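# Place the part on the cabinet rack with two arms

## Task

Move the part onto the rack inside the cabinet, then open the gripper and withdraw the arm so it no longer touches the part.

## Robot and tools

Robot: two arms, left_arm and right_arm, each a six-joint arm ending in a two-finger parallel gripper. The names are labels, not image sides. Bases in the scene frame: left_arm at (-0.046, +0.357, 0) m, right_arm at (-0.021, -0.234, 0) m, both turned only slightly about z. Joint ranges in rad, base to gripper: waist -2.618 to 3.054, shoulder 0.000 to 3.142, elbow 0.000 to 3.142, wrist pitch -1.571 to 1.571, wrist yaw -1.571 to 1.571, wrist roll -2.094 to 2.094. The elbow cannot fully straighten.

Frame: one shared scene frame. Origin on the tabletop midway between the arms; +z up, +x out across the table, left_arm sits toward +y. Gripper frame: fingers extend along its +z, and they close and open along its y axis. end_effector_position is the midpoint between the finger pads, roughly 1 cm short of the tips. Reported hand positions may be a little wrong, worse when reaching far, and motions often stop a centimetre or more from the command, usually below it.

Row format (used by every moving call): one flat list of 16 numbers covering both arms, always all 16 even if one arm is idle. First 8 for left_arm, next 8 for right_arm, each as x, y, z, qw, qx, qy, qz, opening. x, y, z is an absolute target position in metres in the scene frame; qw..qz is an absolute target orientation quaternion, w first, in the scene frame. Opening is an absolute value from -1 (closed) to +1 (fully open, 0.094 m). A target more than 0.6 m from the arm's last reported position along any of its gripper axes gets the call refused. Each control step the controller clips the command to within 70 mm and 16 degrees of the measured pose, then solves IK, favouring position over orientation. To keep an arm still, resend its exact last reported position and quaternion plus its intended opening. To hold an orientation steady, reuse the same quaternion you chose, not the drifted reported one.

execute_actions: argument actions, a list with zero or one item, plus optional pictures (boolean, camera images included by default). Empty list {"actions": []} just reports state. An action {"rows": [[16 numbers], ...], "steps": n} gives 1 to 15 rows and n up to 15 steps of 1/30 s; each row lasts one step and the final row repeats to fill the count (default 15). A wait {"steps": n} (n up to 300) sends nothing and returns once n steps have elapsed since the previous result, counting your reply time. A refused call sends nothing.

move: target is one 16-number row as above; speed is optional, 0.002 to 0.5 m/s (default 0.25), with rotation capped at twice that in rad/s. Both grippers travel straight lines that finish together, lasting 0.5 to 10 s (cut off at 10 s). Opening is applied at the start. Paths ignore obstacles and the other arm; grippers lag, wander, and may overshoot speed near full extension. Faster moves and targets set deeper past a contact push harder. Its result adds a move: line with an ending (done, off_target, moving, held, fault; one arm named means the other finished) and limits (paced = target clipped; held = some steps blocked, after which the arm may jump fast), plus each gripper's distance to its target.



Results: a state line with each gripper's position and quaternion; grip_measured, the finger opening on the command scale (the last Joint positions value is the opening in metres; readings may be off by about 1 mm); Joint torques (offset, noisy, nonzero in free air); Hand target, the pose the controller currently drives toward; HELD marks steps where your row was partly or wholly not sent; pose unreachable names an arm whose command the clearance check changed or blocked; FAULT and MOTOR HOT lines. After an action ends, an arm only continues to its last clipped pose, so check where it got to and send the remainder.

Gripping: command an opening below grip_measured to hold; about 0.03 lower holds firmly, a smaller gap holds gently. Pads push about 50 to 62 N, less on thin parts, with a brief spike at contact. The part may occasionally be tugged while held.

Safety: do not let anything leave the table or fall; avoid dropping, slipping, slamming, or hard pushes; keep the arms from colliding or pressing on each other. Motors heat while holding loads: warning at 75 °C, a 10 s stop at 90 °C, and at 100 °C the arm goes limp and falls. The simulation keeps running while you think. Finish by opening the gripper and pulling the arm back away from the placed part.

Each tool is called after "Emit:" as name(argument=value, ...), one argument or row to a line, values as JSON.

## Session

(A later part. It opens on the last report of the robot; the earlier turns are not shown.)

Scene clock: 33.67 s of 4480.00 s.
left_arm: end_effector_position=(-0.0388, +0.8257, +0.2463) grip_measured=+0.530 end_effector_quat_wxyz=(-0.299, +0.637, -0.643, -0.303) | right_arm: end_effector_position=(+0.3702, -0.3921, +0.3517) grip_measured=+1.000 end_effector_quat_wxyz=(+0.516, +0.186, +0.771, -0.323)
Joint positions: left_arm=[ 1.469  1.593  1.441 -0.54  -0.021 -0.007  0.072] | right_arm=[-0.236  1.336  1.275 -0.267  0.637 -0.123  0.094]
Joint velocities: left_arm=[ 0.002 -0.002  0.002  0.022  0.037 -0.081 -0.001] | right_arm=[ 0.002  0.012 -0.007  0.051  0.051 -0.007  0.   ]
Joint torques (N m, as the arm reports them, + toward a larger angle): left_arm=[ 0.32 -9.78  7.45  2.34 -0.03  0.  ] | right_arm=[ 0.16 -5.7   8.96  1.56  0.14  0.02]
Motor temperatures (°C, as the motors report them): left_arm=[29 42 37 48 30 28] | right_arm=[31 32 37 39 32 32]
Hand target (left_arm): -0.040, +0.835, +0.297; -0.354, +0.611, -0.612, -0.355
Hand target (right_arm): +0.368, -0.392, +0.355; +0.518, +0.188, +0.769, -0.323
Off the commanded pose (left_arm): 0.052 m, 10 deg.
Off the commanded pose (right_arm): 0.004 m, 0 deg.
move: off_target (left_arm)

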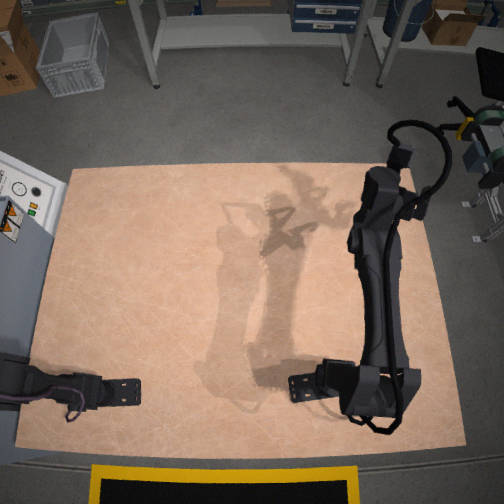

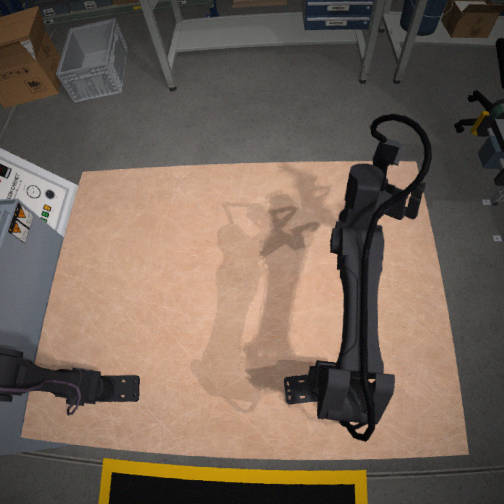

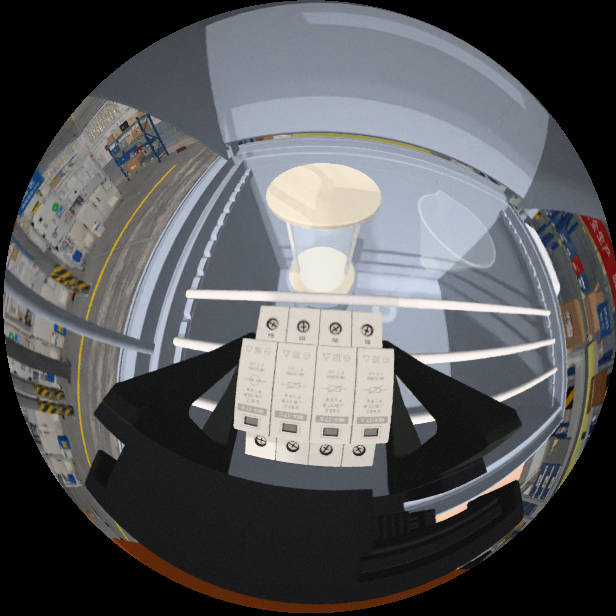

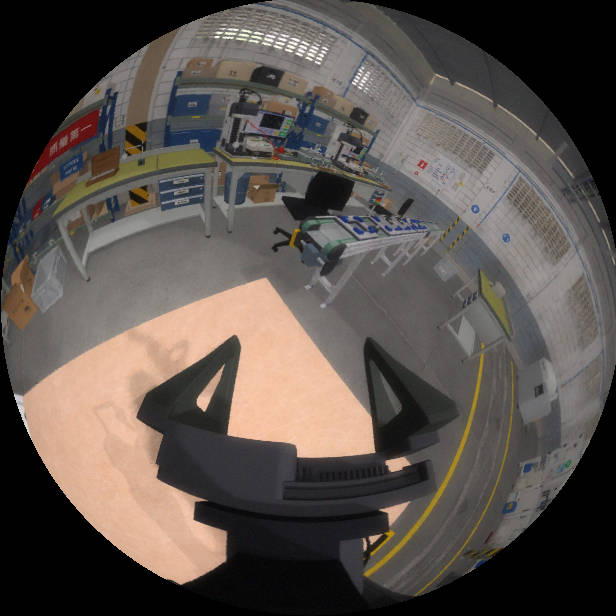

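Emit:
move(
  target=[-0.04,0.84,0.286,0.355,-0.611,0.611,0.355,0.485,0.368,-0.392,0.355,0.518,0.188,0.769,-0.323,1],
  speed=0.015,
)

Scene clock: 40.43 s of 4480.00 s.
left_arm: end_effector_position=(-0.0388, +0.8275, +0.2479) grip_measured=+0.530 end_effector_quat_wxyz=(-0.309, +0.632, -0.638, -0.313) | right_arm: end_effector_position=(+0.3702, -0.3921, +0.3517) grip_measured=+1.000 end_effector_quat_wxyz=(+0.516, +0.186, +0.771, -0.323)
Joint positions: left_arm=[ 1.469  1.58   1.41  -0.49  -0.021 -0.006  0.072] | right_arm=[-0.236  1.336  1.275 -0.267  0.637 -0.123  0.094]
Joint velocities: left_arm=[ 0.007 -0.002 -0.012 -0.037  0.066 -0.022 -0.001] | right_arm=[ 0.007 -0.022 -0.007 -0.037  0.022  0.007  0.   ]
Joint torques (N m, as the arm reports them, + toward a larger angle): left_arm=[ 0.31 -8.74  6.87  2.27 -0.02 -0.01] | right_arm=[ 0.21 -5.67  8.95  1.58  0.14  0.02]
Motor temperatures (°C, as the motors report them): left_arm=[29 42 37 49 30 28] | right_arm=[31 32 37 39 32 32]
Hand target (left_arm): -0.040, +0.836, +0.287; -0.353, +0.612, -0.612, -0.355
Hand target (right_arm): +0.368, -0.392, +0.355; +0.518, +0.188, +0.769, -0.323
Off the commanded pose (left_arm): 0.040 m, 8 deg.
Off the commanded pose (right_arm): 0.004 m, 0 deg.
move: off_target (left_arm)

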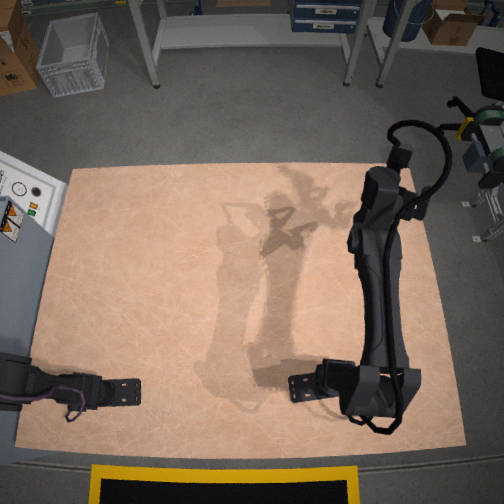

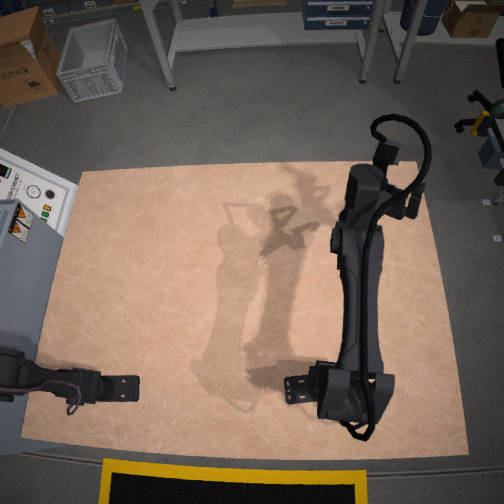

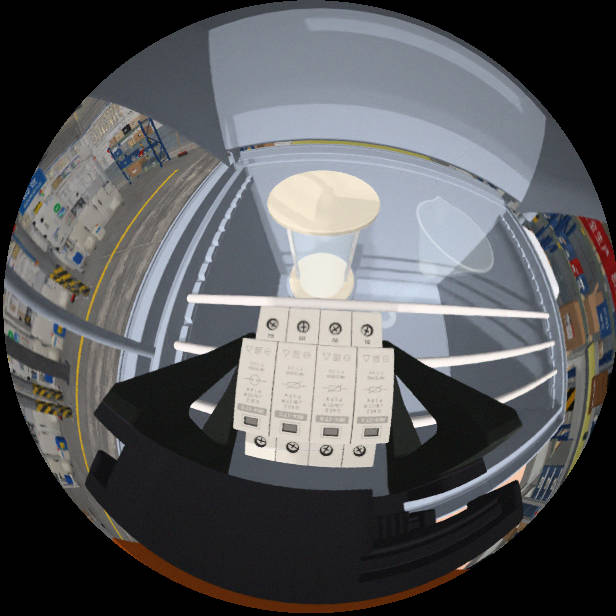

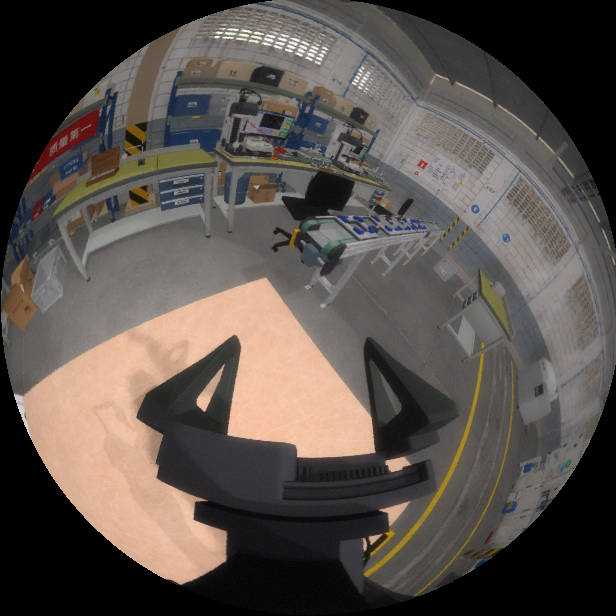

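Seated. Release.

Emit:
execute_actions(
  actions=[
    {"rows":[[-0.04,0.84,0.286,0.355,-0.611,0.611,0.355,0.85,0.368,-0.392,0.355,0.518,0.188,0.769,-0.323,1]],"steps":8},
  ],
  pictures=false,
)

Emit:
move(
  target=[-0.04,0.70,0.40,0.33,-0.625,0.625,0.33,0.9,0.368,-0.392,0.355,0.518,0.188,0.769,-0.323,1],
  speed=0.2,
)

Emit:
move(
  target=[0.0,0.58,0.38,0.33,-0.625,0.625,0.33,1,0.368,-0.392,0.355,0.518,0.188,0.769,-0.323,1],
)

Scene clock: 42.00 s of 4480.00 s.
left_arm: end_effector_position=(-0.0386, +0.8364, +0.2601) grip_measured=+0.848 end_effector_quat_wxyz=(-0.329, +0.623, -0.628, -0.332) | right_arm: end_effector_position=(+0.3702, -0.3921, +0.3517) grip_measured=+1.000 end_effector_quat_wxyz=(+0.516, +0.186, +0.771, -0.323)
Joint positions: left_arm=[ 1.469  1.58   1.41  -0.429 -0.021 -0.006  0.087] | right_arm=[-0.236  1.336  1.275 -0.267  0.637 -0.123  0.094]
Joint velocities: left_arm=[ 0.012 -0.007 -0.007  0.168  0.022 -0.066  0.001] | right_arm=[-0.007  0.007  0.012 -0.022 -0.007 -0.066  0.   ]
Joint torques (N m, as the arm reports them, + toward a larger angle): left_arm=[ 0.28 -8.21  7.09  1.66 -0.02  0.  ] | right_arm=[ 0.1  -5.68  8.91  1.57  0.15  0.03]
Motor temperatures (°C, as the motors report them): left_arm=[29 42 37 49 30 28] | right_arm=[31 32 37 39 32 32]
Hand target (left_arm): -0.040, +0.839, +0.286; -0.355, +0.611, -0.612, -0.356
Hand target (right_arm): +0.368, -0.392, +0.355; +0.518, +0.188, +0.769, -0.323
Off the commanded pose (left_arm): 0.026 m, 5 deg.
Off the commanded pose (right_arm): 0.004 m, 0 deg.
Steps of this call (steps 1 to 39: nothing new was sent; steps 40 to 47: all 8 steps of this action). Readings (end_effector_position):
40: left_arm (-0.0388, +0.8280, +0.2486) | right_arm (+0.3702, -0.3921, +0.3517)
41: left_arm (-0.0388, +0.8295, +0.2506) | right_arm (+0.3702, -0.3921, +0.3517)
43: left_arm (-0.0387, +0.8329, +0.2551) | right_arm (+0.3702, -0.3921, +0.3517)
47: the state above

Scene clock: 44.00 s of 4480.00 s.
left_arm: end_effector_position=(-0.0402, +0.7026, +0.3872) grip_measured=+0.898 end_effector_quat_wxyz=(-0.319, +0.629, -0.632, -0.320) | right_arm: end_effector_position=(+0.3702, -0.3921, +0.3517) grip_measured=+1.000 end_effector_quat_wxyz=(+0.516, +0.186, +0.771, -0.323)
Joint positions: left_arm=[ 1.46   1.305  1.757 -1.085 -0.028 -0.016  0.089] | right_arm=[-0.236  1.336  1.275 -0.267  0.637 -0.123  0.094]
Joint velocities: left_arm=[-0.012 -0.007 -0.002  0.007 -0.022 -0.022  0.001] | right_arm=[ 0.017  0.007 -0.002  0.007  0.007 -0.007  0.   ]
Joint torques (N m, as the arm reports them, + toward a larger angle): left_arm=[-0.76 -3.58  7.03  1.41 -0.12 -0.04] | right_arm=[ 0.13 -5.69  8.91  1.57  0.14  0.02]
Motor temperatures (°C, as the motors report them): left_arm=[29 42 37 49 30 28] | right_arm=[31 32 37 39 32 32]
Hand target (left_arm): -0.038, +0.699, +0.400; -0.330, +0.625, -0.625, -0.330
Hand target (right_arm): +0.368, -0.392, +0.355; +0.518, +0.188, +0.769, -0.323
Off the commanded pose (left_arm): 0.013 m, 2 deg.
Off the commanded pose (right_arm): 0.004 m, 0 deg.
move: off_target (left_arm)

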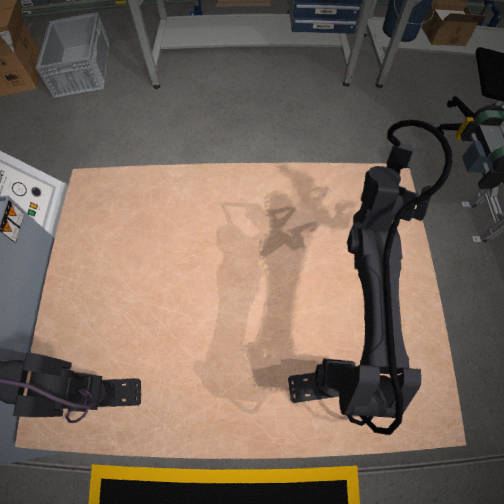

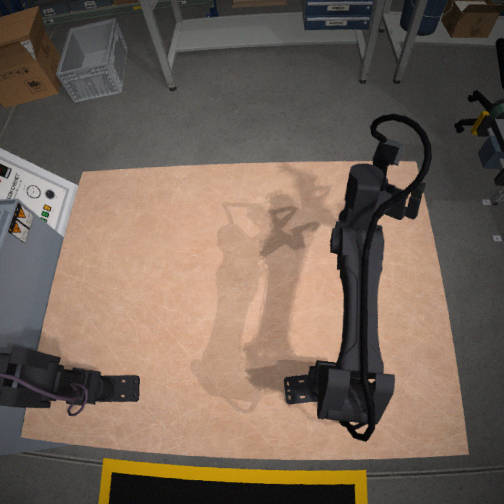

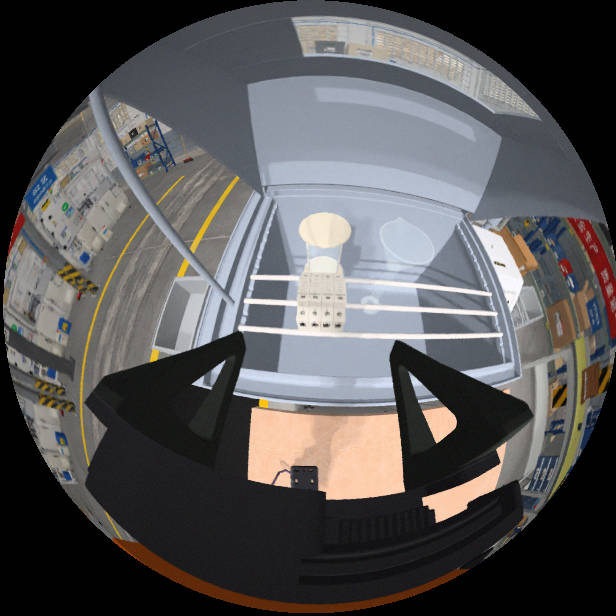

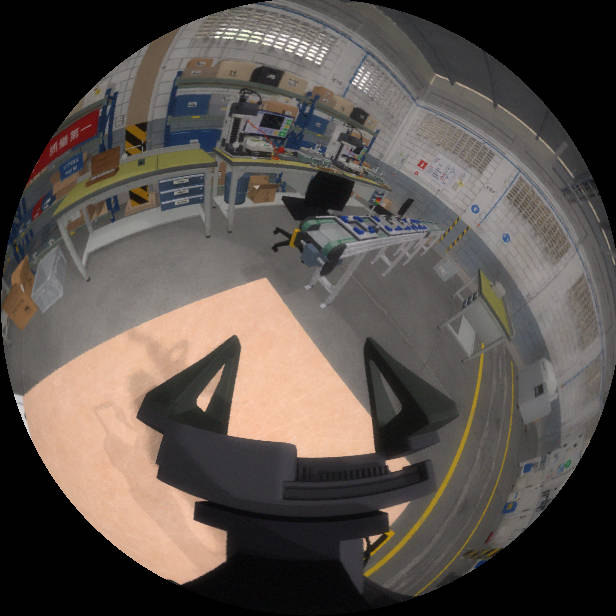

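Scene clock: 45.37 s of 4480.00 s.
left_arm: end_effector_position=(+0.0022, +0.5773, +0.3821) grip_measured=+1.000 end_effector_quat_wxyz=(-0.336, +0.623, -0.626, -0.326) | right_arm: end_effector_position=(+0.3702, -0.3921, +0.3517) grip_measured=+1.000 end_effector_quat_wxyz=(+0.516, +0.186, +0.771, -0.323)
Joint positions: left_arm=[ 0.921  0.954  1.58  -1.3   -0.452 -0.348  0.094] | right_arm=[-0.236  1.336  1.275 -0.267  0.637 -0.123  0.094]
Joint velocities: left_arm=[-0.007 -0.017  0.002 -0.037 -0.022 -0.007  0.   ] | right_arm=[ 0.017 -0.007 -0.007  0.007 -0.066 -0.051  0.   ]
Joint torques (N m, as the arm reports them, + toward a larger angle): left_arm=[-0.76  1.12  4.66  1.27 -0.33 -0.05] | right_arm=[ 0.15 -5.66  8.94  1.59  0.14  0.02]
Motor temperatures (°C, as the motors report them): left_arm=[29 42 37 49 30 28] | right_arm=[31 32 37 40 32 32]
Hand target (left_arm): +0.003, +0.579, +0.380; -0.330, +0.626, -0.626, -0.328
Hand target (right_arm): +0.368, -0.392, +0.355; +0.518, +0.188, +0.769, -0.323
Off the commanded pose (left_arm): 0.004 m, 1 deg.
Off the commanded pose (right_arm): 0.004 m, 0 deg.
move: done

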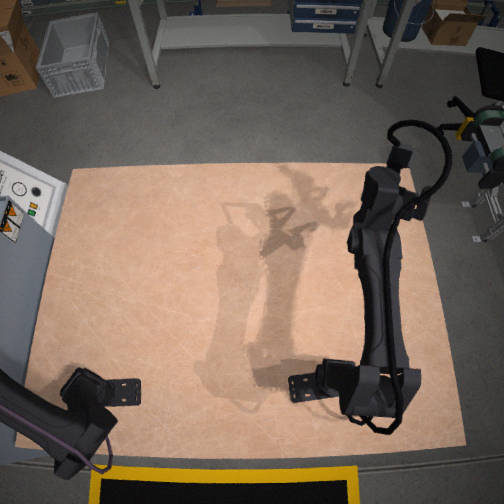

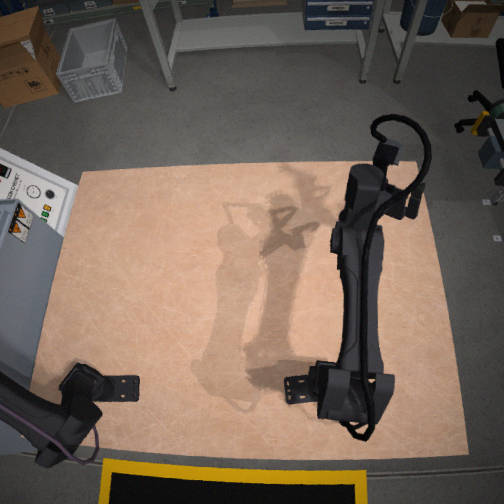

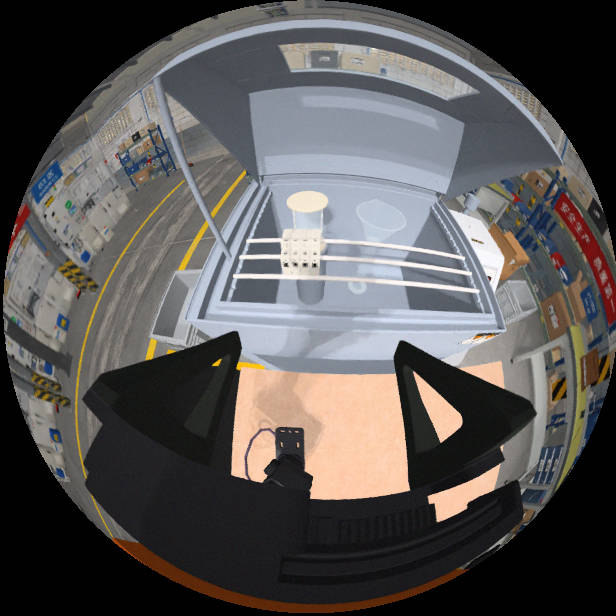

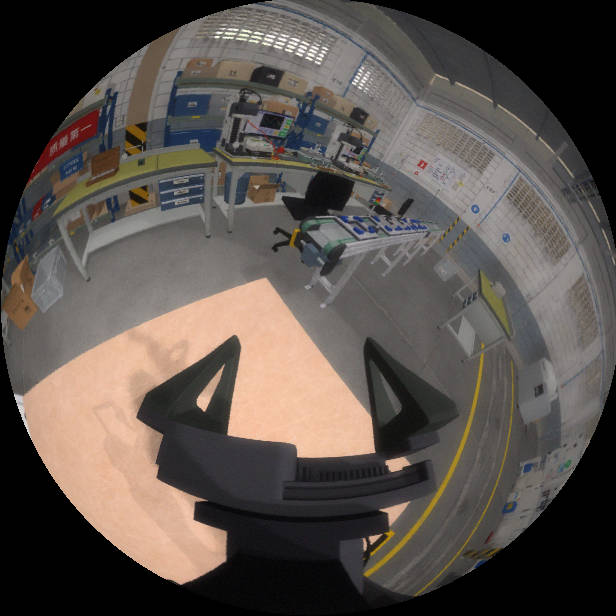

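Emit:
finished_scene(
  scene=2,
)

The scene is finished: the task was done.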